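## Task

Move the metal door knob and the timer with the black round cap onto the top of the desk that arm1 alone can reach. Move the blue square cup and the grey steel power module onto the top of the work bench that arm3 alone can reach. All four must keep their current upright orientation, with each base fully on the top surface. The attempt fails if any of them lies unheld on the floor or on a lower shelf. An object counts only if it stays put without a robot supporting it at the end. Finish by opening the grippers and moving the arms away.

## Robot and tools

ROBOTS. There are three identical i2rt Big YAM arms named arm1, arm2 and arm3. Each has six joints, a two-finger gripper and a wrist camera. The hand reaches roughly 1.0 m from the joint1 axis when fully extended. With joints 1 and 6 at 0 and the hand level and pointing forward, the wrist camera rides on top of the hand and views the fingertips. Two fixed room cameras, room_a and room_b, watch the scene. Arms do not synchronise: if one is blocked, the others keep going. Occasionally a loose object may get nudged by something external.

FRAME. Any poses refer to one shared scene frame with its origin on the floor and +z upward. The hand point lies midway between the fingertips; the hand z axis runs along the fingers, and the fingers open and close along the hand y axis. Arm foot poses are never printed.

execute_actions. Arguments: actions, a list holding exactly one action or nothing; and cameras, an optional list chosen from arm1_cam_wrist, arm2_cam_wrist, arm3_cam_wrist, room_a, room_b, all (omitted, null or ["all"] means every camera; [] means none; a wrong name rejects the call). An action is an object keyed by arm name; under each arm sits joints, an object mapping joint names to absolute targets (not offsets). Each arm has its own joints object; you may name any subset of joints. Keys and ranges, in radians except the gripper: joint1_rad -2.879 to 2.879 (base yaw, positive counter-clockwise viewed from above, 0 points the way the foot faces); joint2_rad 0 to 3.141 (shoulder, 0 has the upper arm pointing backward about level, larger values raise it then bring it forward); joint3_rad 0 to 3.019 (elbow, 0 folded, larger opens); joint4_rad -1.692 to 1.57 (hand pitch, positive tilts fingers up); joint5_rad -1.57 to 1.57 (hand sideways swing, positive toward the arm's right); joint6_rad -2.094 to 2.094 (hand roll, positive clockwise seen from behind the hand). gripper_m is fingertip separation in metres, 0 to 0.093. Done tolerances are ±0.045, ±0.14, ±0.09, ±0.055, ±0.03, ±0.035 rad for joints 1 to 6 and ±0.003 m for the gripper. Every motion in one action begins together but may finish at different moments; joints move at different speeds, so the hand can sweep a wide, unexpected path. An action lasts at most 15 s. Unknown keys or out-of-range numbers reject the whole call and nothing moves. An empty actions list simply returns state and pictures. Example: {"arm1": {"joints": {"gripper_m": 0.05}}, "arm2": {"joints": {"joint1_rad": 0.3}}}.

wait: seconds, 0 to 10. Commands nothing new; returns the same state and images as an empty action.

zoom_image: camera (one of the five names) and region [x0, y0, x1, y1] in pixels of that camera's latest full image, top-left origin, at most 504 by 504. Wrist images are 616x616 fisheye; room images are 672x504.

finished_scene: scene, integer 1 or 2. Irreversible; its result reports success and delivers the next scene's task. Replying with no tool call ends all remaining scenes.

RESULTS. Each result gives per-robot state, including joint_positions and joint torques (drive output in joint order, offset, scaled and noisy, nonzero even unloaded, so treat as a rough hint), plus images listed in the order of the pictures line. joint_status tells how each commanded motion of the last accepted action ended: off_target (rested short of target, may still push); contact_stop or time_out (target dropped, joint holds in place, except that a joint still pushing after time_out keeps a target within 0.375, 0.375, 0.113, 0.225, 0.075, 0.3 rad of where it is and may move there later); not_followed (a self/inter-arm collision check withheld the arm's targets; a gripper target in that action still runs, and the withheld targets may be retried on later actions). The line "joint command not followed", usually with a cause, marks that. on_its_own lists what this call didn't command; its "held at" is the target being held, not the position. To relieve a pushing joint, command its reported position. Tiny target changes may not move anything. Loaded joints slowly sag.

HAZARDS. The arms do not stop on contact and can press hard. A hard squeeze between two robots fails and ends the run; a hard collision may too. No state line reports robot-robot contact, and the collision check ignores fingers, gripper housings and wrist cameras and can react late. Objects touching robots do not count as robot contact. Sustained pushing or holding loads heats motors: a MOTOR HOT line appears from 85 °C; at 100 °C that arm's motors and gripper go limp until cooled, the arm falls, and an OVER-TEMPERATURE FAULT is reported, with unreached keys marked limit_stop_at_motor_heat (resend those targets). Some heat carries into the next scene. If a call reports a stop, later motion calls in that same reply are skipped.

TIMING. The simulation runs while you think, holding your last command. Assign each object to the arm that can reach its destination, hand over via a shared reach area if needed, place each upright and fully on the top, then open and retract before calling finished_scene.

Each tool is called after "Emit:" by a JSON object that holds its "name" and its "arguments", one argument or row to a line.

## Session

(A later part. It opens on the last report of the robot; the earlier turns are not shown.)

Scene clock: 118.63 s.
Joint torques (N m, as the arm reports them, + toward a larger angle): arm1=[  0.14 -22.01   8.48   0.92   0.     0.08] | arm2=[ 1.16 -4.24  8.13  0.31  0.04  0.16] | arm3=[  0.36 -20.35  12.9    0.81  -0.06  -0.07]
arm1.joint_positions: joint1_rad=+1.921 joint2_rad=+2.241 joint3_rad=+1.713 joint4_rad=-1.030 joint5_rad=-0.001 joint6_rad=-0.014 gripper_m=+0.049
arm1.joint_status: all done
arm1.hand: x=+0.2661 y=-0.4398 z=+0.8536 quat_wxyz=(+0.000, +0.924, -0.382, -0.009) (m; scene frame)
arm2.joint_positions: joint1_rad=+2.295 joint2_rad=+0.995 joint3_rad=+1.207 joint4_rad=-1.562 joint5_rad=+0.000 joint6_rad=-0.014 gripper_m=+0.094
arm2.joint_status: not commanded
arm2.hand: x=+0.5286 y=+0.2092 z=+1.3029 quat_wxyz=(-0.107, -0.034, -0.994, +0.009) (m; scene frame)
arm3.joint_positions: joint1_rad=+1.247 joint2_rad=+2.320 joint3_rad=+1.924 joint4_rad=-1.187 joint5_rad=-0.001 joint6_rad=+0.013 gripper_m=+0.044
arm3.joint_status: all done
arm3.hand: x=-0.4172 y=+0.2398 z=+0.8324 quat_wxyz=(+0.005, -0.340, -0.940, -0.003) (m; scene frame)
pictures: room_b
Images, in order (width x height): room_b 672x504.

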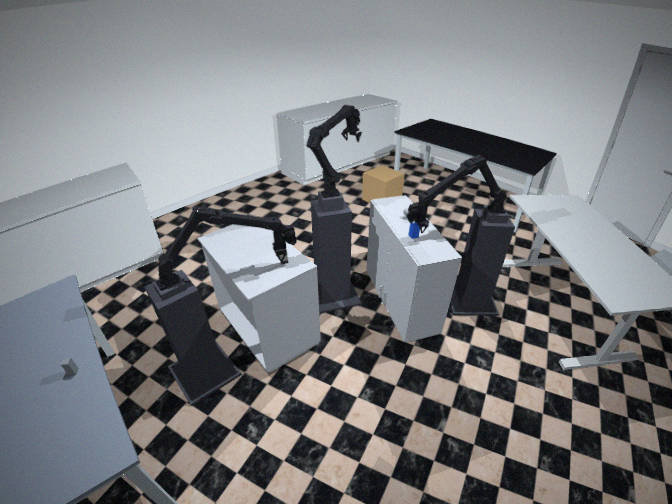

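Emit:
{"name": "execute_actions", "arguments": {
  "actions": [
    {"arm1":{"joints":{"joint2_rad":2.3,"joint4_rad":-0.975}},"arm3":{"joints":{"joint2_rad":2.35,"joint4_rad":-1.135}}}
  ],
  "cameras": []
}}

Emit:
{"name": "execute_actions", "arguments": {
  "actions": [
    {"arm1":{"joints":{"joint2_rad":2.34,"joint4_rad":-0.935}},"arm3":{"joints":{"joint2_rad":2.39,"joint4_rad":-1.095}}}
  ],
  "cameras": ["arm1_cam_wrist","arm3_cam_wrist"]
}}

Scene clock: 123.60 s.
Joint torques (N m, as the arm reports them, + toward a larger angle): arm1=[  0.2  -21.47   8.35   0.96   0.01   0.09] | arm2=[ 1.6  -4.44  8.1   0.22  0.03  0.16] | arm3=[  0.36 -19.65  12.73   0.64  -0.08  -0.08]
arm1.joint_positions: joint1_rad=+1.921 joint2_rad=+2.273 joint3_rad=+1.713 joint4_rad=-0.991 joint5_rad=-0.001 joint6_rad=-0.014 gripper_m=+0.049
arm1.joint_status: all done
arm1.hand: x=+0.2636 y=-0.4374 z=+0.8338 quat_wxyz=(-0.001, +0.924, -0.382, -0.012) (m; scene frame)
arm2.joint_positions: joint1_rad=+2.295 joint2_rad=+0.995 joint3_rad=+1.207 joint4_rad=-1.562 joint5_rad=+0.000 joint6_rad=-0.014 gripper_m=+0.094
arm2.joint_status: not commanded
arm2.hand: x=+0.5286 y=+0.2092 z=+1.3029 quat_wxyz=(-0.107, -0.034, -0.994, +0.009) (m; scene frame)
arm3.joint_positions: joint1_rad=+1.247 joint2_rad=+2.348 joint3_rad=+1.925 joint4_rad=-1.145 joint5_rad=+0.000 joint6_rad=+0.013 gripper_m=+0.044
arm3.joint_status: all done
arm3.hand: x=-0.4125 y=+0.2362 z=+0.8141 quat_wxyz=(-0.002, -0.340, -0.940, +0.000) (m; scene frame)
pictures: none
No camera images: the call's "cameras" was empty. Leave "cameras" out to get every camera's image.

Scene clock: 124.60 s.
Joint torques (N m, as the arm reports them, + toward a larger angle): arm1=[  0.19 -20.48   8.16   0.75  -0.01   0.09] | arm2=[ 1.39 -4.51  8.05  0.3   0.01  0.17] | arm3=[  0.34 -17.04  12.52   1.04  -0.07  -0.08]
arm1.joint_positions: joint1_rad=+1.921 joint2_rad=+2.296 joint3_rad=+1.715 joint4_rad=-0.945 joint5_rad=-0.001 joint6_rad=-0.014 gripper_m=+0.049
arm1.joint_status: all done
arm1.hand: x=+0.2582 y=-0.4323 z=+0.8200 quat_wxyz=(-0.006, +0.924, -0.381, -0.024) (m; scene frame)
arm2.joint_positions: joint1_rad=+2.295 joint2_rad=+0.995 joint3_rad=+1.207 joint4_rad=-1.562 joint5_rad=+0.000 joint6_rad=-0.014 gripper_m=+0.094
arm2.joint_status: not commanded
arm2.hand: x=+0.5286 y=+0.2092 z=+1.3029 quat_wxyz=(-0.107, -0.034, -0.994, +0.009) (m; scene frame)
arm3.joint_positions: joint1_rad=+1.247 joint2_rad=+2.351 joint3_rad=+1.928 joint4_rad=-1.112 joint5_rad=+0.000 joint6_rad=+0.013 gripper_m=+0.044
arm3.joint_status: all done
arm3.hand: x=-0.4058 y=+0.2308 z=+0.8132 quat_wxyz=(-0.017, -0.340, -0.940, +0.005) (m; scene frame)
pictures: arm1_cam_wrist, arm3_cam_wrist
Images, in order (width x height): arm1_cam_wrist 616x616, arm3_cam_wrist 616x616.

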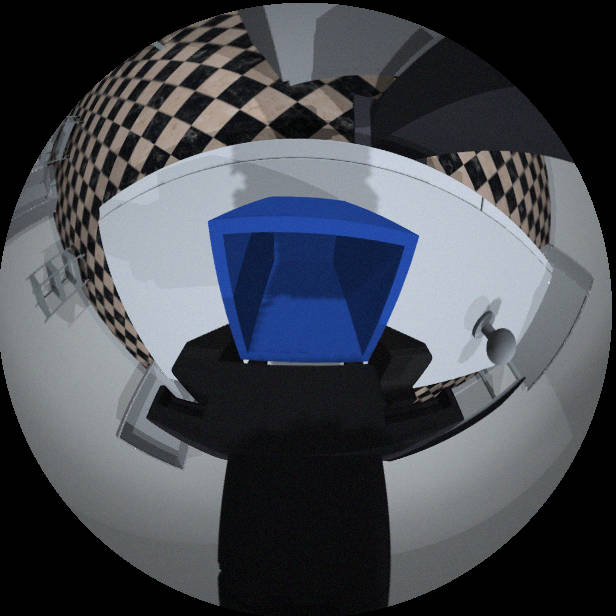

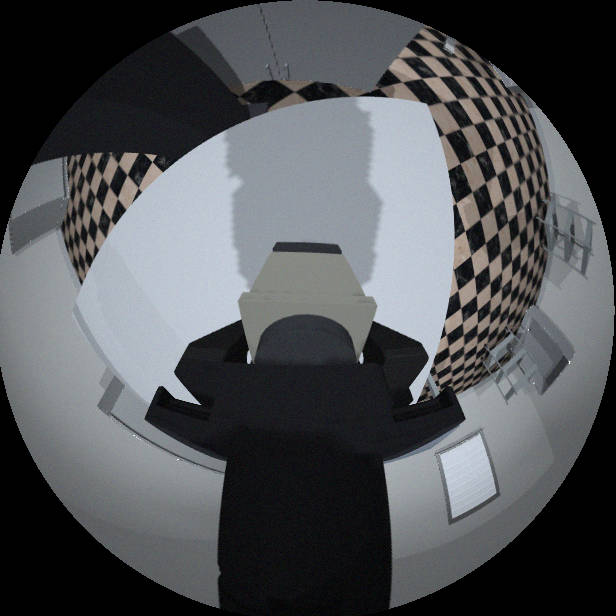

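Emit:
{"name": "execute_actions", "arguments": {
  "actions": [
    {"arm1":{"joints":{"joint2_rad":2.29,"joint4_rad":-1.0}},"arm3":{"joints":{"joint2_rad":2.35,"joint4_rad":-1.16}}}
  ],
  "cameras": []
}}

Emit:
{"name": "execute_actions", "arguments": {
  "actions": [
    {"arm1":{"joints":{"gripper_m":0.093}},"arm3":{"joints":{"gripper_m":0.093}}}
  ],
  "cameras": []
}}

Emit:
{"name": "execute_actions", "arguments": {
  "actions": [
    {"arm1":{"joints":{"joint2_rad":1.95,"joint3_rad":1.7,"joint4_rad":-1.32}},"arm3":{"joints":{"joint2_rad":1.9,"joint3_rad":1.85,"joint4_rad":-1.52}}}
  ],
  "cameras": ["arm1_cam_wrist","arm3_cam_wrist"]
}}

Scene clock: 131.47 s.
Joint torques (N m, as the arm reports them, + toward a larger angle): arm1=[  0.15 -24.21   8.07  -0.3   -0.01   0.09] | arm2=[ 1.34 -4.49  8.19  0.28  0.02  0.17] | arm3=[  0.43 -19.63  12.34  -0.11  -0.07  -0.07]
arm1.joint_positions: joint1_rad=+1.921 joint2_rad=+2.296 joint3_rad=+1.715 joint4_rad=-0.983 joint5_rad=-0.001 joint6_rad=-0.014 gripper_m=+0.049
arm1.joint_status: all done
arm1.hand: x=+0.2647 y=-0.4389 z=+0.8200 quat_wxyz=(+0.001, +0.924, -0.381, -0.006) (m; scene frame)
arm2.joint_positions: joint1_rad=+2.295 joint2_rad=+0.995 joint3_rad=+1.207 joint4_rad=-1.562 joint5_rad=+0.000 joint6_rad=-0.014 gripper_m=+0.094
arm2.joint_status: not commanded
arm2.hand: x=+0.5286 y=+0.2092 z=+1.3029 quat_wxyz=(-0.107, -0.034, -0.994, +0.009) (m; scene frame)
arm3.joint_positions: joint1_rad=+1.247 joint2_rad=+2.351 joint3_rad=+1.929 joint4_rad=-1.149 joint5_rad=+0.000 joint6_rad=+0.013 gripper_m=+0.044
arm3.joint_status: all done
arm3.hand: x=-0.4124 y=+0.2361 z=+0.8134 quat_wxyz=(+0.000, -0.340, -0.940, -0.001) (m; scene frame)
pictures: none
No camera images: the call's "cameras" was empty. Leave "cameras" out to get every camera's image.

Scene clock: 132.20 s.
Joint torques (N m, as the arm reports them, + toward a larger angle): arm1=[  0.1  -24.23   8.06  -0.15  -0.01   0.09] | arm2=[ 1.17 -4.53  8.15  0.27  0.02  0.16] | arm3=[  0.37 -19.79  12.3   -0.03  -0.09  -0.08]
arm1.joint_positions: joint1_rad=+1.921 joint2_rad=+2.296 joint3_rad=+1.715 joint4_rad=-0.987 joint5_rad=-0.001 joint6_rad=-0.014 gripper_m=+0.093
arm1.joint_status: all done
arm1.hand: x=+0.2654 y=-0.4396 z=+0.8200 quat_wxyz=(+0.002, +0.924, -0.381, -0.004) (m; scene frame)
arm2.joint_positions: joint1_rad=+2.295 joint2_rad=+0.995 joint3_rad=+1.207 joint4_rad=-1.562 joint5_rad=+0.000 joint6_rad=-0.014 gripper_m=+0.094
arm2.joint_status: not commanded
arm2.hand: x=+0.5286 y=+0.2092 z=+1.3029 quat_wxyz=(-0.107, -0.034, -0.994, +0.009) (m; scene frame)
arm3.joint_positions: joint1_rad=+1.247 joint2_rad=+2.352 joint3_rad=+1.929 joint4_rad=-1.151 joint5_rad=+0.000 joint6_rad=+0.013 gripper_m=+0.093
arm3.joint_status: all done
arm3.hand: x=-0.4130 y=+0.2366 z=+0.8129 quat_wxyz=(+0.001, -0.340, -0.940, -0.001) (m; scene frame)
pictures: none
No camera images: the call's "cameras" was empty. Leave "cameras" out to get every camera's image.

Scene clock: 133.97 s.
Joint torques (N m, as the arm reports them, + toward a larger angle): arm1=[  0.16 -18.74   8.08  -0.08  -0.01   0.09] | arm2=[ 1.27 -4.72  8.    0.26  0.03  0.19] | arm3=[  0.42 -16.59  11.43  -0.01  -0.07  -0.06]
arm1.joint_positions: joint1_rad=+1.921 joint2_rad=+1.923 joint3_rad=+1.693 joint4_rad=-1.307 joint5_rad=-0.001 joint6_rad=-0.014 gripper_m=+0.093
arm1.joint_status: all done
arm1.hand: x=+0.3000 y=-0.4731 z=+1.0365 quat_wxyz=(-0.004, +0.924, -0.381, -0.019) (m; scene frame)
arm2.joint_positions: joint1_rad=+2.295 joint2_rad=+0.995 joint3_rad=+1.207 joint4_rad=-1.562 joint5_rad=+0.000 joint6_rad=-0.014 gripper_m=+0.094
arm2.joint_status: not commanded
arm2.hand: x=+0.5286 y=+0.2092 z=+1.3029 quat_wxyz=(-0.107, -0.034, -0.994, +0.009) (m; scene frame)
arm3.joint_positions: joint1_rad=+1.247 joint2_rad=+1.910 joint3_rad=+1.836 joint4_rad=-1.512 joint5_rad=+0.000 joint6_rad=+0.013 gripper_m=+0.093
arm3.joint_status: all done
arm3.hand: x=-0.4871 y=+0.2964 z=+1.0547 quat_wxyz=(+0.007, -0.340, -0.940, -0.003) (m; scene frame)
pictures: arm1_cam_wrist, arm3_cam_wrist
Images, in order (width x height): arm1_cam_wrist 616x616, arm3_cam_wrist 616x616.

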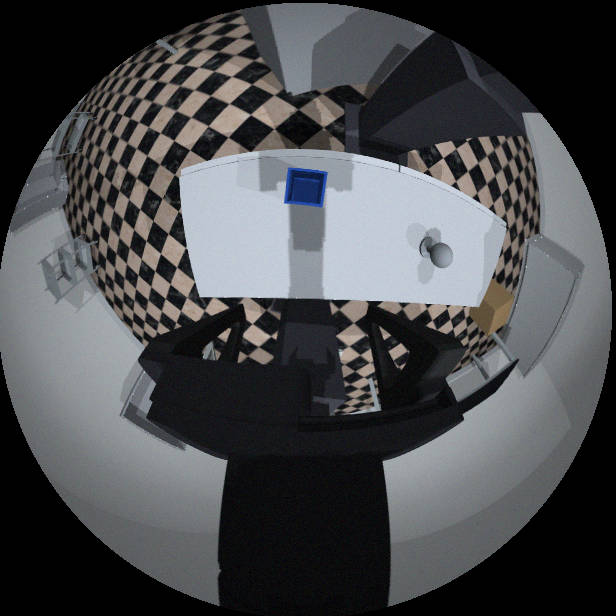

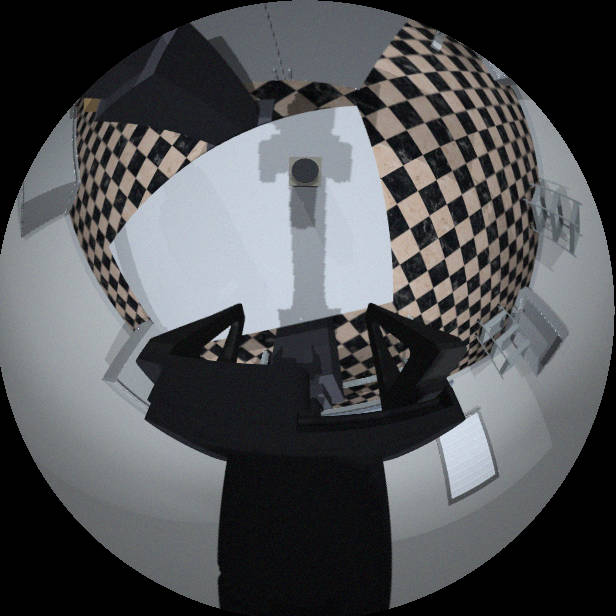

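Emit:
{"name": "execute_actions", "arguments": {
  "actions": [
    {"arm2":{"joints":{"joint1_rad":-0.77}},"arm3":{"joints":{"joint1_rad":2.3,"joint2_rad":1.1,"joint3_rad":1.3}},"arm1":{"joints":{"joint1_rad":1.46}}}
  ],
  "cameras": []
}}

Emit:
{"name": "execute_actions", "arguments": {
  "actions": [
    {"arm2":{"joints":{"joint2_rad":2.2,"joint3_rad":1.8,"joint4_rad":-1.17}},"arm1":{"joints":{"joint2_rad":2.23,"joint3_rad":1.93,"joint4_rad":-1.23}}}
  ],
  "cameras": ["arm1_cam_wrist","arm2_cam_wrist"]
}}

Scene clock: 151.83 s.
Joint torques (N m, as the arm reports them, + toward a larger angle): arm1=[  0.51 -18.75   8.09  -0.09  -0.1    0.07] | arm2=[ 0.5  -4.54  8.17  0.36 -0.01  0.13] | arm3=[ 0.16 -5.11 11.23  0.55  0.01 -0.07]
arm1.joint_positions: joint1_rad=+1.457 joint2_rad=+1.923 joint3_rad=+1.693 joint4_rad=-1.307 joint5_rad=+0.002 joint6_rad=-0.012 gripper_m=+0.093
arm1.joint_status: all done
arm1.hand: x=+0.5354 y=-0.3316 z=+1.0346 quat_wxyz=(-0.008, +0.811, -0.584, -0.015) (m; scene frame)
arm2.joint_positions: joint1_rad=-0.765 joint2_rad=+0.999 joint3_rad=+1.207 joint4_rad=-1.562 joint5_rad=+0.000 joint6_rad=-0.013 gripper_m=+0.094
arm2.joint_status: all done
arm2.hand: x=-0.0707 y=+0.2352 z=+1.3049 quat_wxyz=(-0.003, -0.994, -0.006, +0.111) (m; scene frame)
arm3.joint_positions: joint1_rad=+2.300 joint2_rad=+1.095 joint3_rad=+1.291 joint4_rad=-1.514 joint5_rad=-0.003 joint6_rad=+0.012 gripper_m=+0.093
arm3.joint_status: all done
arm3.hand: x=-0.6230 y=+0.7930 z=+1.1986 quat_wxyz=(-0.124, +0.178, -0.976, -0.026) (m; scene frame)
pictures: none
No camera images: the call's "cameras" was empty. Leave "cameras" out to get every camera's image.

Scene clock: 153.77 s.
Joint torques (N m, as the arm reports them, + toward a larger angle): arm1=[  0.55 -24.17  10.48   0.55  -0.1    0.08] | arm2=[  0.35 -21.12   9.1    0.03  -0.01   0.15] | arm3=[-0.07 -4.94 11.23  0.56  0.   -0.07]
arm1.joint_positions: joint1_rad=+1.457 joint2_rad=+2.231 joint3_rad=+1.881 joint4_rad=-1.237 joint5_rad=+0.002 joint6_rad=-0.012 gripper_m=+0.093
arm1.joint_status: all done
arm1.hand: x=+0.5145 y=-0.2690 z=+0.9157 quat_wxyz=(+0.007, +0.812, -0.584, +0.005) (m; scene frame)
arm2.joint_positions: joint1_rad=-0.765 joint2_rad=+2.195 joint3_rad=+1.776 joint4_rad=-1.168 joint5_rad=+0.000 joint6_rad=-0.013 gripper_m=+0.094
arm2.joint_status: all done
arm2.hand: x=-0.4154 y=+0.2333 z=+0.9793 quat_wxyz=(-0.004, -1.000, -0.006, -0.005) (m; scene frame)
arm3.joint_positions: joint1_rad=+2.300 joint2_rad=+1.095 joint3_rad=+1.291 joint4_rad=-1.514 joint5_rad=-0.003 joint6_rad=+0.012 gripper_m=+0.093
arm3.joint_status: not commanded
arm3.hand: x=-0.6230 y=+0.7930 z=+1.1986 quat_wxyz=(-0.124, +0.178, -0.976, -0.026) (m; scene frame)
pictures: arm1_cam_wrist, arm2_cam_wrist
Images, in order (width x height): arm1_cam_wrist 616x616, arm2_cam_wrist 616x616.

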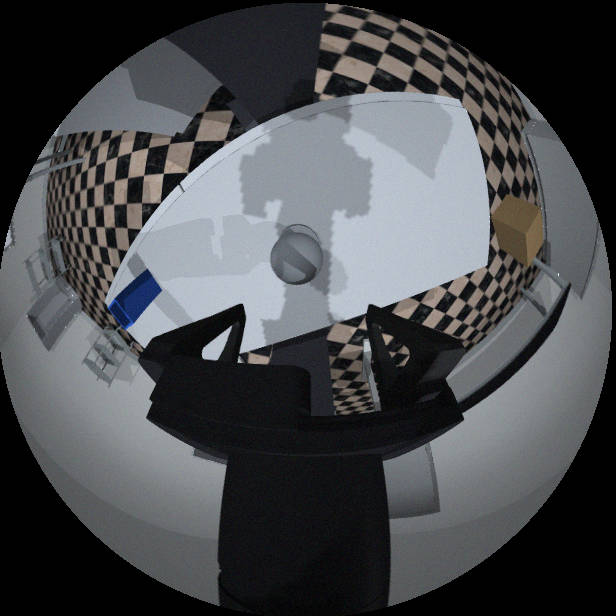

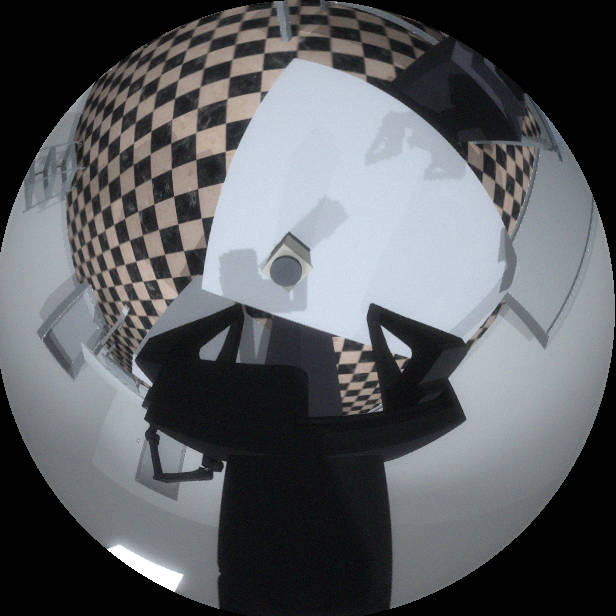

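Emit:
{"name": "execute_actions", "arguments": {
  "actions": [
    {"arm2":{"joints":{"joint1_rad":-0.73,"joint2_rad":2.27,"joint3_rad":1.71,"joint4_rad":-0.98,"joint6_rad":0.716}},"arm1":{"joints":{"joint1_rad":1.485,"joint2_rad":2.39,"joint3_rad":1.93,"joint4_rad":-1.07}}}
  ],
  "cameras": ["arm1_cam_wrist","arm2_cam_wrist"]
}}

Scene clock: 168.10 s.
Joint torques (N m, as the arm reports them, + toward a larger angle): arm1=[  1.09 -24.94   9.05   0.79  -0.1    0.07] | arm2=[  1.37 -21.01   7.3    0.63   0.06   0.17] | arm3=[ 0.08 -5.14 11.23  0.53  0.01 -0.07]
arm1.joint_positions: joint1_rad=+1.477 joint2_rad=+2.387 joint3_rad=+1.896 joint4_rad=-1.083 joint5_rad=+0.002 joint6_rad=-0.012 gripper_m=+0.093
arm1.joint_status: all done
arm1.hand: x=+0.4957 y=-0.2563 z=+0.8190 quat_wxyz=(+0.003, +0.817, -0.576, +0.000) (m; scene frame)
arm2.joint_positions: joint1_rad=-0.732 joint2_rad=+2.272 joint3_rad=+1.709 joint4_rad=-0.990 joint5_rad=+0.000 joint6_rad=+0.700 gripper_m=+0.094
arm2.joint_status: all done
arm2.hand: x=-0.4174 y=+0.2114 z=+0.9090 quat_wxyz=(-0.007, -0.945, +0.328, +0.010) (m; scene frame)
arm3.joint_positions: joint1_rad=+2.300 joint2_rad=+1.095 joint3_rad=+1.291 joint4_rad=-1.514 joint5_rad=-0.003 joint6_rad=+0.012 gripper_m=+0.093
arm3.joint_status: not commanded
arm3.hand: x=-0.6230 y=+0.7930 z=+1.1986 quat_wxyz=(-0.124, +0.178, -0.976, -0.026) (m; scene frame)
pictures: arm1_cam_wrist, arm2_cam_wrist
Images, in order (width x height): arm1_cam_wrist 616x616, arm2_cam_wrist 616x616.

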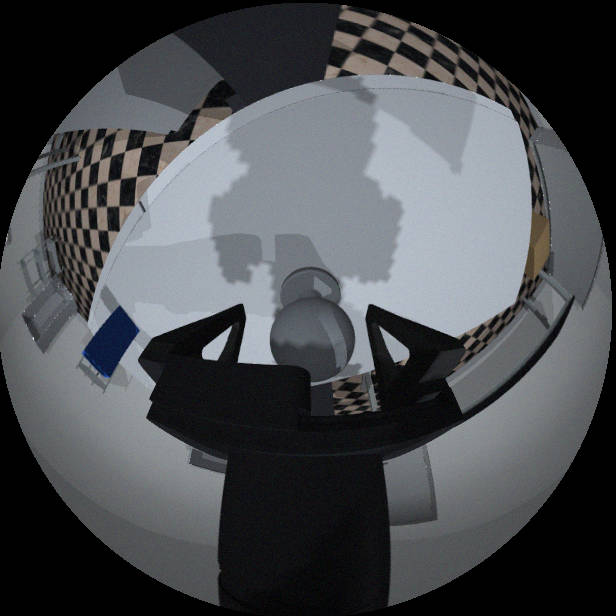

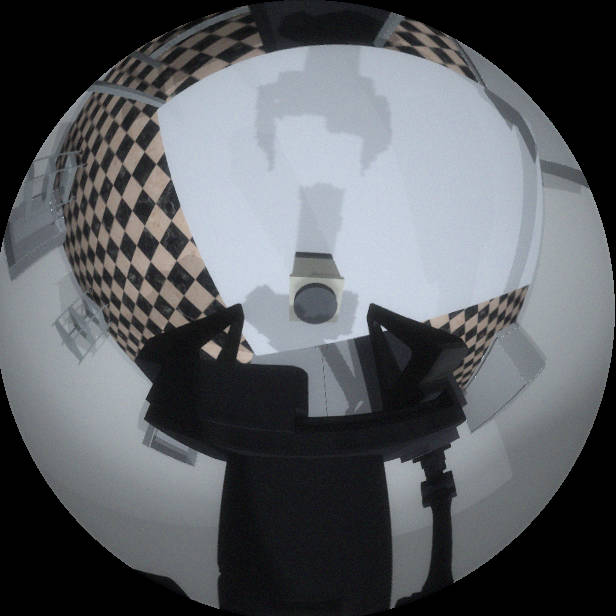

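Emit:
{"name": "execute_actions", "arguments": {
  "actions": [
    {"arm1":{"joints":{"gripper_m":0.0}},"arm2":{"joints":{"joint2_rad":2.39,"joint4_rad":-0.87}}}
  ],
  "cameras": ["arm1_cam_wrist","arm2_cam_wrist"]
}}

Scene clock: 197.03 s.
Joint torques (N m, as the arm reports them, + toward a larger angle): arm1=[  1.05 -24.9    8.98   0.78  -0.07   0.07] | arm2=[  0.75 -22.23   6.78   0.55   0.03   0.19] | arm3=[ 0.1  -5.14 11.22  0.54  0.   -0.07]
arm1.joint_positions: joint1_rad=+1.477 joint2_rad=+2.387 joint3_rad=+1.896 joint4_rad=-1.083 joint5_rad=+0.001 joint6_rad=-0.012 gripper_m=+0.052
arm1.joint_status: gripper_m off_target (ended at +0.052, target +0.000)
arm1.hand: x=+0.4954 y=-0.2564 z=+0.8190 quat_wxyz=(+0.003, +0.817, -0.576, -0.001) (m; scene frame)
arm2.joint_positions: joint1_rad=-0.732 joint2_rad=+2.397 joint3_rad=+1.707 joint4_rad=-0.880 joint5_rad=+0.000 joint6_rad=+0.701 gripper_m=+0.094
arm2.joint_status: all done
arm2.hand: x=-0.4135 y=+0.2110 z=+0.8306 quat_wxyz=(-0.004, -0.945, +0.328, +0.002) (m; scene frame)
arm3.joint_positions: joint1_rad=+2.300 joint2_rad=+1.095 joint3_rad=+1.291 joint4_rad=-1.514 joint5_rad=-0.003 joint6_rad=+0.012 gripper_m=+0.093
arm3.joint_status: not commanded
arm3.hand: x=-0.6230 y=+0.7930 z=+1.1986 quat_wxyz=(-0.124, +0.178, -0.976, -0.026) (m; scene frame)
pictures: arm1_cam_wrist, arm2_cam_wrist
Images, in order (width x height): arm1_cam_wrist 616x616, arm2_cam_wrist 616x616.

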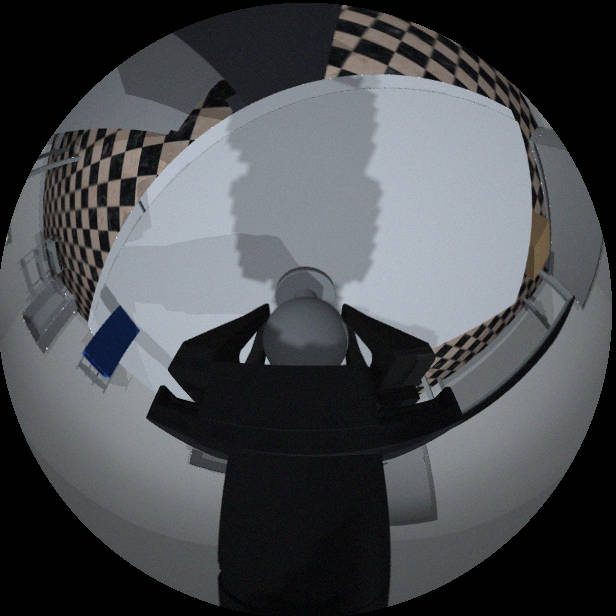

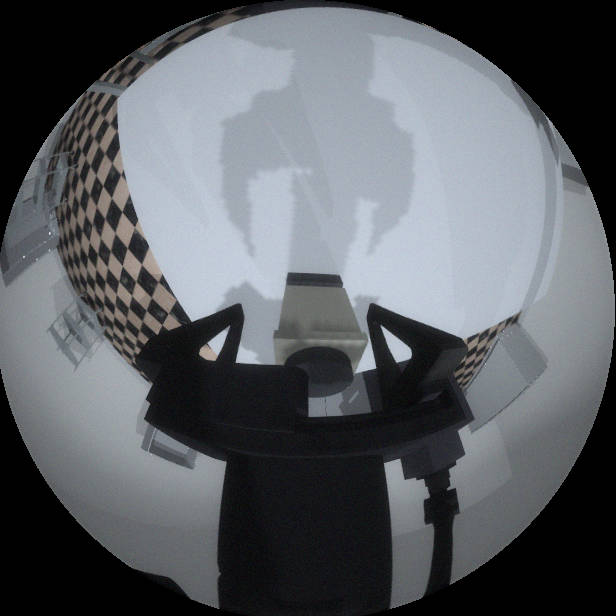

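Emit:
{"name": "execute_actions", "arguments": {
  "actions": [
    {"arm1":{"joints":{"joint2_rad":1.95,"joint3_rad":1.7,"joint4_rad":-1.32}},"arm2":{"joints":{"joint2_rad":2.435,"joint4_rad":-0.845}}}
  ],
  "cameras": ["arm1_cam_wrist","arm2_cam_wrist"]
}}

Emit:
{"name": "execute_actions", "arguments": {
  "actions": [
    {"arm1":{"joints":{"joint1_rad":-1.45}},"arm2":{"joints":{"gripper_m":0.0}}}
  ],
  "cameras": ["arm1_cam_wrist","arm2_cam_wrist"]
}}

Scene clock: 203.70 s.
Joint torques (N m, as the arm reports them, + toward a larger angle): arm1=[  1.05 -19.36   8.23  -0.11  -0.07   0.07] | arm2=[  1.09 -19.31   6.72   0.51   0.05   0.18] | arm3=[ 0.07 -5.12 11.24  0.54  0.01 -0.07]
arm1.joint_positions: joint1_rad=+1.477 joint2_rad=+1.931 joint3_rad=+1.690 joint4_rad=-1.308 joint5_rad=+0.001 joint6_rad=-0.012 gripper_m=+0.052
arm1.joint_status: all done
arm1.hand: x=+0.5244 y=-0.3364 z=+1.0289 quat_wxyz=(-0.004, +0.817, -0.576, -0.011) (m; scene frame)
arm2.joint_positions: joint1_rad=-0.732 joint2_rad=+2.416 joint3_rad=+1.707 joint4_rad=-0.855 joint5_rad=+0.000 joint6_rad=+0.701 gripper_m=+0.094
arm2.joint_status: all done
arm2.hand: x=-0.4142 y=+0.2109 z=+0.8190 quat_wxyz=(-0.005, -0.945, +0.328, +0.005) (m; scene frame)
arm3.joint_positions: joint1_rad=+2.300 joint2_rad=+1.095 joint3_rad=+1.291 joint4_rad=-1.514 joint5_rad=-0.003 joint6_rad=+0.012 gripper_m=+0.093
arm3.joint_status: not commanded
arm3.hand: x=-0.6230 y=+0.7930 z=+1.1986 quat_wxyz=(-0.124, +0.178, -0.976, -0.026) (m; scene frame)
pictures: arm1_cam_wrist, arm2_cam_wrist
Images, in order (width x height): arm1_cam_wrist 616x616, arm2_cam_wrist 616x616.

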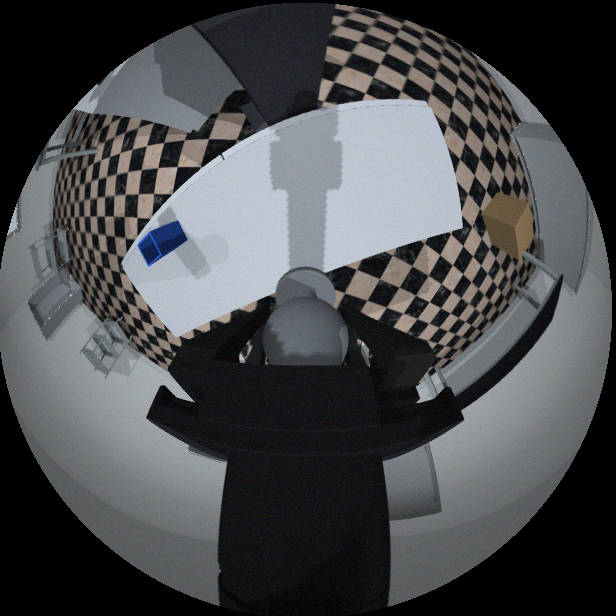

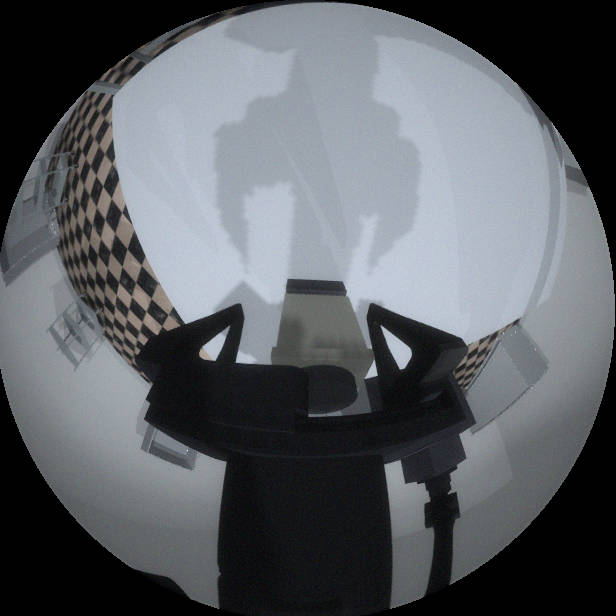

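Scene clock: 206.23 s.
Joint torques (N m, as the arm reports them, + toward a larger angle): arm1=[  0.92 -20.18   8.2   -0.12  -0.1    0.07] | arm2=[  1.2  -20.04   6.58   0.5    0.06   0.15] | arm3=[-0.01 -5.04 11.21  0.51  0.01 -0.08]
arm1.joint_positions: joint1_rad=-1.459 joint2_rad=+1.939 joint3_rad=+1.690 joint4_rad=-1.308 joint5_rad=+0.002 joint6_rad=-0.012 gripper_m=+0.052
arm1.joint_status: all done
arm1.hand: x=+1.0197 y=-1.4121 z=+1.0230 quat_wxyz=(-0.003, -0.490, -0.872, +0.007) (m; scene frame)
arm2.joint_positions: joint1_rad=-0.732 joint2_rad=+2.416 joint3_rad=+1.707 joint4_rad=-0.853 joint5_rad=+0.000 joint6_rad=+0.702 gripper_m=+0.045
arm2.joint_status: gripper_m off_target (ended at +0.045, target +0.000)
arm2.hand: x=-0.4146 y=+0.2108 z=+0.8190 quat_wxyz=(-0.006, -0.944, +0.329, +0.005) (m; scene frame)
arm3.joint_positions: joint1_rad=+2.300 joint2_rad=+1.095 joint3_rad=+1.291 joint4_rad=-1.514 joint5_rad=-0.003 joint6_rad=+0.012 gripper_m=+0.093
arm3.joint_status: not commanded
arm3.hand: x=-0.6230 y=+0.7930 z=+1.1986 quat_wxyz=(-0.124, +0.178, -0.976, -0.026) (m; scene frame)
pictures: arm1_cam_wrist, arm2_cam_wrist
Images, in order (width x height): arm1_cam_wrist 616x616, arm2_cam_wrist 616x616.

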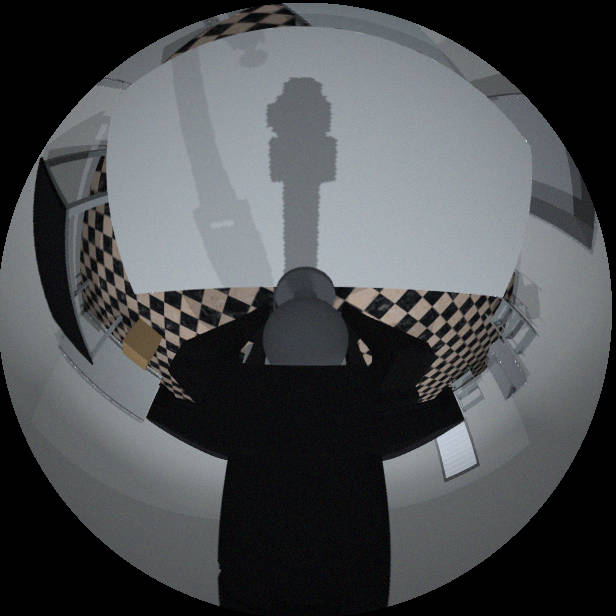

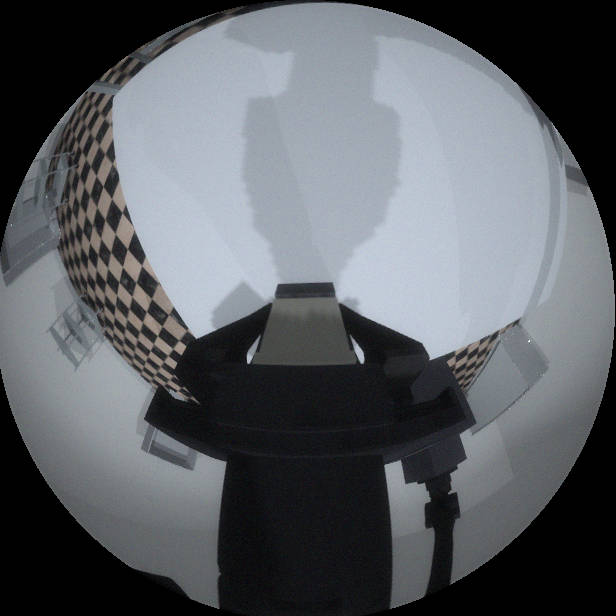

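Emit:
{"name": "execute_actions", "arguments": {
  "actions": [
    {"arm1":{"joints":{"joint2_rad":2.32,"joint3_rad":1.8,"joint4_rad":-1.04}},"arm2":{"joints":{"joint2_rad":2.1,"joint3_rad":1.8,"joint4_rad":-1.27}}}
  ],
  "cameras": ["arm1_cam_wrist"]
}}

Emit:
{"name": "execute_actions", "arguments": {
  "actions": [
    {"arm1":{"joints":{"joint2_rad":2.385,"joint4_rad":-0.98}},"arm2":{"joints":{"joint1_rad":1.158,"joint6_rad":0.0}}}
  ],
  "cameras": ["arm1_cam_wrist","arm2_cam_wrist"]
}}

Scene clock: 219.23 s.
Joint torques (N m, as the arm reports them, + toward a larger angle): arm1=[  0.84 -26.72   8.05   0.61  -0.1    0.07] | arm2=[  1.18 -21.01   8.83  -0.2    0.07   0.16] | arm3=[ 0.   -5.04 11.26  0.52  0.   -0.08]
arm1.joint_positions: joint1_rad=-1.459 joint2_rad=+2.354 joint3_rad=+1.774 joint4_rad=-1.051 joint5_rad=+0.002 joint6_rad=-0.012 gripper_m=+0.052
arm1.joint_status: all done
arm1.hand: x=+1.0421 y=-1.4529 z=+0.7999 quat_wxyz=(+0.029, -0.490, -0.871, -0.011) (m; scene frame)
arm2.joint_positions: joint1_rad=-0.732 joint2_rad=+2.107 joint3_rad=+1.786 joint4_rad=-1.261 joint5_rad=+0.000 joint6_rad=+0.702 gripper_m=+0.045
arm2.joint_status: all done
arm2.hand: x=-0.4046 y=+0.2126 z=+1.0374 quat_wxyz=(-0.002, -0.944, +0.329, -0.004) (m; scene frame)
arm3.joint_positions: joint1_rad=+2.300 joint2_rad=+1.095 joint3_rad=+1.291 joint4_rad=-1.514 joint5_rad=-0.003 joint6_rad=+0.012 gripper_m=+0.093
arm3.joint_status: not commanded
arm3.hand: x=-0.6230 y=+0.7930 z=+1.1986 quat_wxyz=(-0.124, +0.178, -0.976, -0.026) (m; scene frame)
pictures: arm1_cam_wrist
Images, in order (width x height): arm1_cam_wrist 616x616.

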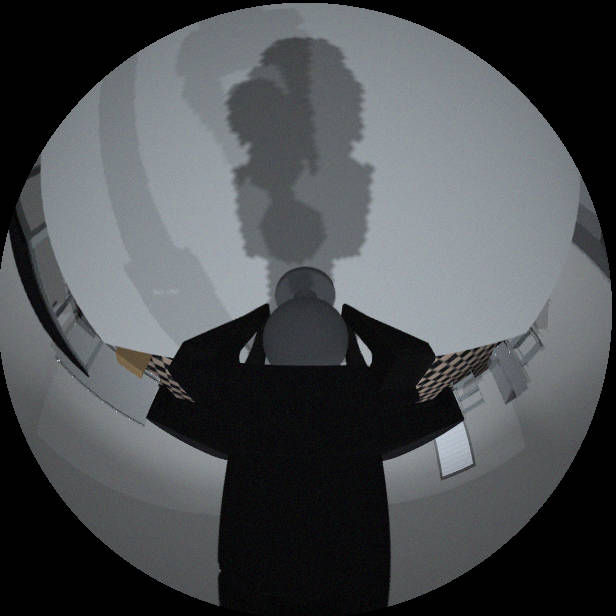

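Scene clock: 221.43 s.
Joint torques (N m, as the arm reports them, + toward a larger angle): arm1=[  0.83 -21.98   8.12   0.82  -0.1    0.07] | arm2=[  0.56 -20.66   8.78  -0.15   0.07  -0.15] | arm3=[ 0.   -4.92 11.21  0.53  0.01 -0.07]
arm1.joint_positions: joint1_rad=-1.459 joint2_rad=+2.354 joint3_rad=+1.774 joint4_rad=-0.994 joint5_rad=+0.002 joint6_rad=-0.012 gripper_m=+0.052
arm1.joint_status: all done
arm1.hand: x=+1.0492 y=-1.4649 z=+0.7995 quat_wxyz=(+0.004, -0.490, -0.872, +0.003) (m; scene frame)
arm2.joint_positions: joint1_rad=+1.165 joint2_rad=+2.107 joint3_rad=+1.786 joint4_rad=-1.261 joint5_rad=-0.002 joint6_rad=+0.015 gripper_m=+0.044
arm2.joint_status: all done
arm2.hand: x=+0.4502 y=-0.3606 z=+1.0366 quat_wxyz=(+0.005, -0.576, -0.817, +0.000) (m; scene frame)
arm3.joint_positions: joint1_rad=+2.300 joint2_rad=+1.095 joint3_rad=+1.291 joint4_rad=-1.514 joint5_rad=-0.003 joint6_rad=+0.012 gripper_m=+0.093
arm3.joint_status: not commanded
arm3.hand: x=-0.6230 y=+0.7930 z=+1.1986 quat_wxyz=(-0.124, +0.178, -0.976, -0.026) (m; scene frame)
pictures: arm1_cam_wrist, arm2_cam_wrist
Images, in order (width x height): arm1_cam_wrist 616x616, arm2_cam_wrist 616x616.

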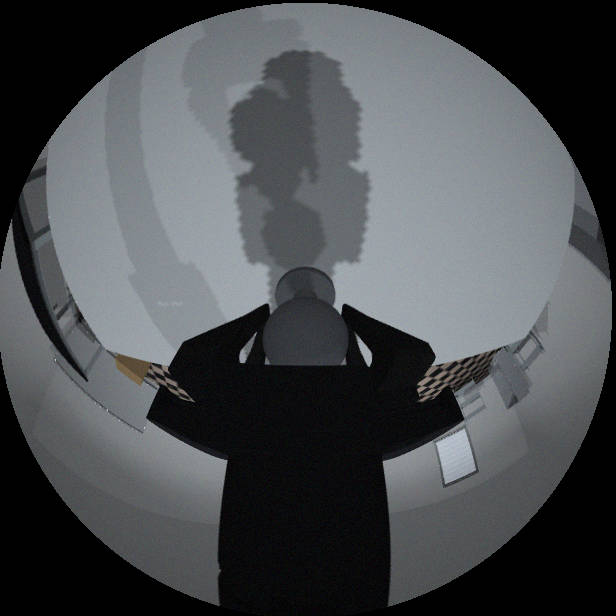

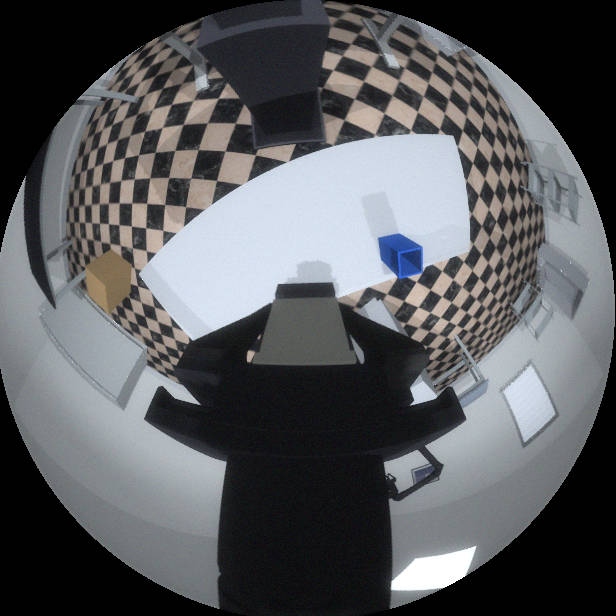

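Emit:
{"name": "execute_actions", "arguments": {
  "actions": [
    {"arm1":{"joints":{"joint2_rad":2.354,"gripper_m":0.093}},"arm2":{"joints":{"joint2_rad":2.4,"joint3_rad":1.91,"joint4_rad":-1.06}}}
  ],
  "cameras": ["arm1_cam_wrist","arm2_cam_wrist"]
}}

Emit:
{"name": "execute_actions", "arguments": {
  "actions": [
    {"arm1":{"joints":{"joint2_rad":1.95,"joint3_rad":1.7,"joint4_rad":-1.32}},"arm2":{"joints":{"joint2_rad":2.44,"joint4_rad":-1.02}}}
  ],
  "cameras": ["arm1_cam_wrist","arm2_cam_wrist"]
}}

Scene clock: 229.90 s.
Joint torques (N m, as the arm reports them, + toward a larger angle): arm1=[  0.82 -24.47   8.13   0.82  -0.1    0.07] | arm2=[  0.61 -22.94   8.86   0.53   0.06  -0.15] | arm3=[-0.11 -4.99 11.25  0.54  0.   -0.08]
arm1.joint_positions: joint1_rad=-1.459 joint2_rad=+2.354 joint3_rad=+1.774 joint4_rad=-0.994 joint5_rad=+0.002 joint6_rad=-0.012 gripper_m=+0.093
arm1.joint_status: all done
arm1.hand: x=+1.0492 y=-1.4649 z=+0.7995 quat_wxyz=(+0.004, -0.490, -0.872, +0.003) (m; scene frame)
arm2.joint_positions: joint1_rad=+1.165 joint2_rad=+2.407 joint3_rad=+1.886 joint4_rad=-1.068 joint5_rad=-0.002 joint6_rad=+0.015 gripper_m=+0.044
arm2.joint_status: all done
arm2.hand: x=+0.4640 y=-0.4012 z=+0.8797 quat_wxyz=(+0.007, -0.576, -0.817, -0.001) (m; scene frame)
arm3.joint_positions: joint1_rad=+2.300 joint2_rad=+1.095 joint3_rad=+1.291 joint4_rad=-1.514 joint5_rad=-0.003 joint6_rad=+0.012 gripper_m=+0.093
arm3.joint_status: not commanded
arm3.hand: x=-0.6230 y=+0.7930 z=+1.1986 quat_wxyz=(-0.124, +0.178, -0.976, -0.026) (m; scene frame)
pictures: arm1_cam_wrist, arm2_cam_wrist
Images, in order (width x height): arm1_cam_wrist 616x616, arm2_cam_wrist 616x616.

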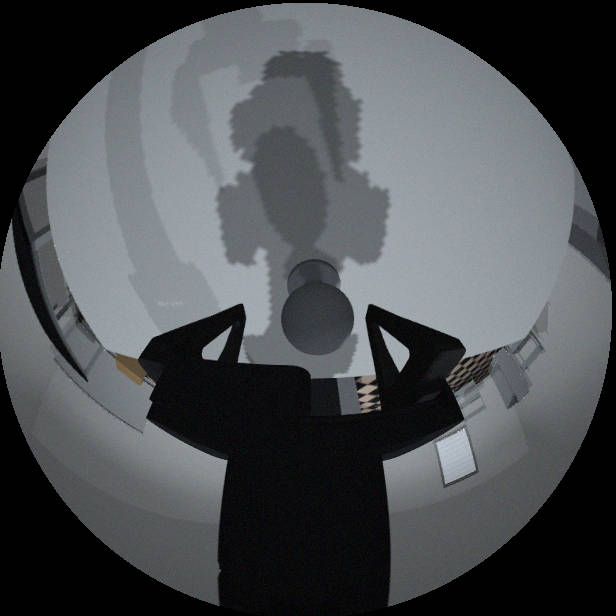

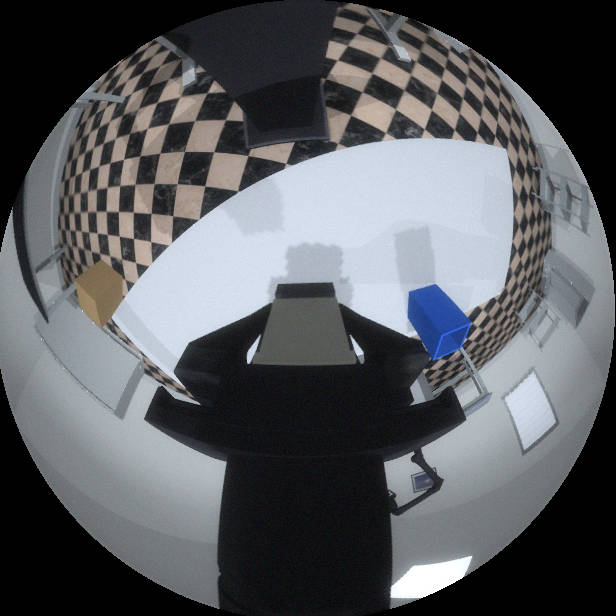

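Scene clock: 231.33 s.
Joint torques (N m, as the arm reports them, + toward a larger angle): arm1=[  0.87 -18.85   8.36  -0.1   -0.1    0.08] | arm2=[  0.4  -21.91   8.79   0.55   0.1   -0.15] | arm3=[ 0.08 -5.08 11.24  0.54  0.01 -0.06]
arm1.joint_positions: joint1_rad=-1.459 joint2_rad=+1.924 joint3_rad=+1.689 joint4_rad=-1.307 joint5_rad=+0.002 joint6_rad=-0.012 gripper_m=+0.093
arm1.joint_status: all done
arm1.hand: x=+1.0197 y=-1.4120 z=+1.0314 quat_wxyz=(-0.010, -0.490, -0.872, +0.011) (m; scene frame)
arm2.joint_positions: joint1_rad=+1.165 joint2_rad=+2.430 joint3_rad=+1.886 joint4_rad=-1.030 joint5_rad=-0.002 joint6_rad=+0.015 gripper_m=+0.044
arm2.joint_status: all done
arm2.hand: x=+0.4653 y=-0.4049 z=+0.8649 quat_wxyz=(+0.001, -0.576, -0.817, +0.003) (m; scene frame)
arm3.joint_positions: joint1_rad=+2.300 joint2_rad=+1.095 joint3_rad=+1.291 joint4_rad=-1.514 joint5_rad=-0.003 joint6_rad=+0.012 gripper_m=+0.093
arm3.joint_status: not commanded
arm3.hand: x=-0.6230 y=+0.7930 z=+1.1986 quat_wxyz=(-0.124, +0.178, -0.976, -0.026) (m; scene frame)
pictures: arm1_cam_wrist, arm2_cam_wrist
Images, in order (width x height): arm1_cam_wrist 616x616, arm2_cam_wrist 616x616.

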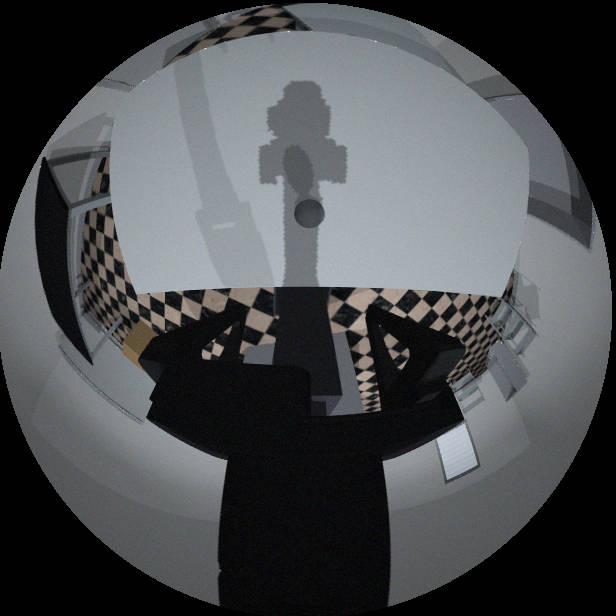

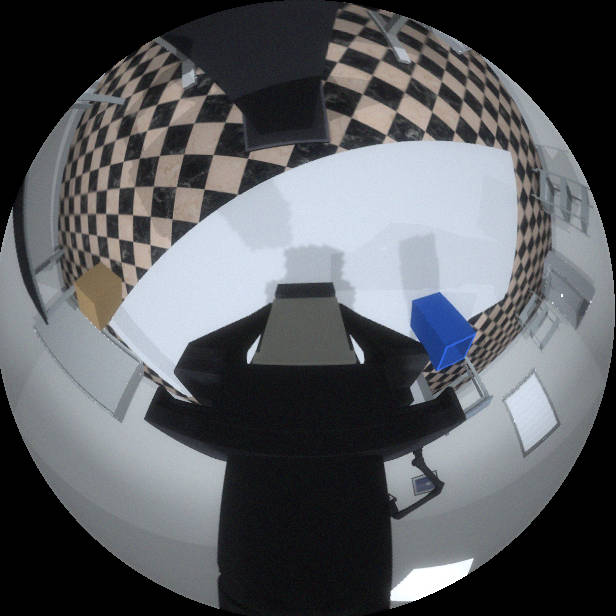

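Emit:
{"name": "execute_actions", "arguments": {
  "actions": [
    {"arm2":{"joints":{"joint2_rad":2.51,"joint4_rad":-0.95}}}
  ],
  "cameras": ["arm2_cam_wrist"]
}}

Scene clock: 235.70 s.
Joint torques (N m, as the arm reports them, + toward a larger angle): arm1=[  0.88 -18.87   8.32  -0.1   -0.1    0.07] | arm2=[  0.42 -23.63   8.21   0.53   0.07  -0.14] | arm3=[-0.03 -5.13 11.26  0.55  0.   -0.07]
arm1.joint_positions: joint1_rad=-1.459 joint2_rad=+1.924 joint3_rad=+1.689 joint4_rad=-1.307 joint5_rad=+0.002 joint6_rad=-0.012 gripper_m=+0.093
arm1.joint_status: not commanded
arm1.hand: x=+1.0197 y=-1.4120 z=+1.0314 quat_wxyz=(-0.010, -0.490, -0.872, +0.011) (m; scene frame)
arm2.joint_positions: joint1_rad=+1.165 joint2_rad=+2.518 joint3_rad=+1.886 joint4_rad=-0.958 joint5_rad=-0.002 joint6_rad=+0.015 gripper_m=+0.044
arm2.joint_status: all done
arm2.hand: x=+0.4626 y=-0.3990 z=+0.8070 quat_wxyz=(+0.008, -0.576, -0.817, -0.002) (m; scene frame)
arm3.joint_positions: joint1_rad=+2.300 joint2_rad=+1.095 joint3_rad=+1.291 joint4_rad=-1.514 joint5_rad=-0.003 joint6_rad=+0.012 gripper_m=+0.093
arm3.joint_status: not commanded
arm3.hand: x=-0.6230 y=+0.7930 z=+1.1986 quat_wxyz=(-0.124, +0.178, -0.976, -0.026) (m; scene frame)
pictures: arm2_cam_wrist
Images, in order (width x height): arm2_cam_wrist 616x616.

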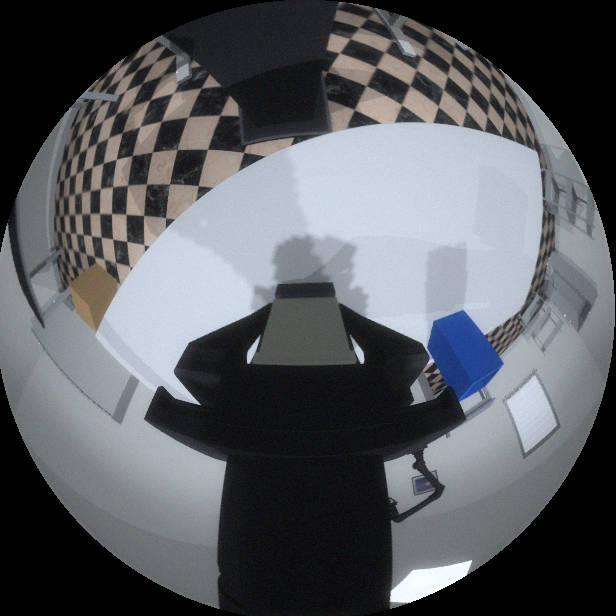

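Emit:
{"name": "execute_actions", "arguments": {
  "actions": [
    {"arm2":{"joints":{"joint2_rad":2.55,"joint4_rad":-0.935}}}
  ],
  "cameras": []
}}

Scene clock: 239.47 s.
Joint torques (N m, as the arm reports them, + toward a larger angle): arm1=[  0.88 -18.86   8.31  -0.1   -0.1    0.07] | arm2=[  0.42 -21.31   8.38   0.41   0.05  -0.15] | arm3=[ 0.06 -5.   11.23  0.55  0.   -0.07]
arm1.joint_positions: joint1_rad=-1.459 joint2_rad=+1.924 joint3_rad=+1.689 joint4_rad=-1.307 joint5_rad=+0.002 joint6_rad=-0.012 gripper_m=+0.093
arm1.joint_status: not commanded
arm1.hand: x=+1.0197 y=-1.4120 z=+1.0314 quat_wxyz=(-0.010, -0.490, -0.872, +0.011) (m; scene frame)
arm2.joint_positions: joint1_rad=+1.165 joint2_rad=+2.526 joint3_rad=+1.886 joint4_rad=-0.941 joint5_rad=-0.002 joint6_rad=+0.015 gripper_m=+0.044
arm2.joint_status: all done
arm2.hand: x=+0.4632 y=-0.4008 z=+0.8017 quat_wxyz=(+0.004, -0.576, -0.817, +0.001) (m; scene frame)
arm3.joint_positions: joint1_rad=+2.300 joint2_rad=+1.095 joint3_rad=+1.291 joint4_rad=-1.514 joint5_rad=-0.003 joint6_rad=+0.012 gripper_m=+0.093
arm3.joint_status: not commanded
arm3.hand: x=-0.6230 y=+0.7930 z=+1.1986 quat_wxyz=(-0.124, +0.178, -0.976, -0.026) (m; scene frame)
pictures: none
No camera images: the call's "cameras" was empty. Leave "cameras" out to get every camera's image.


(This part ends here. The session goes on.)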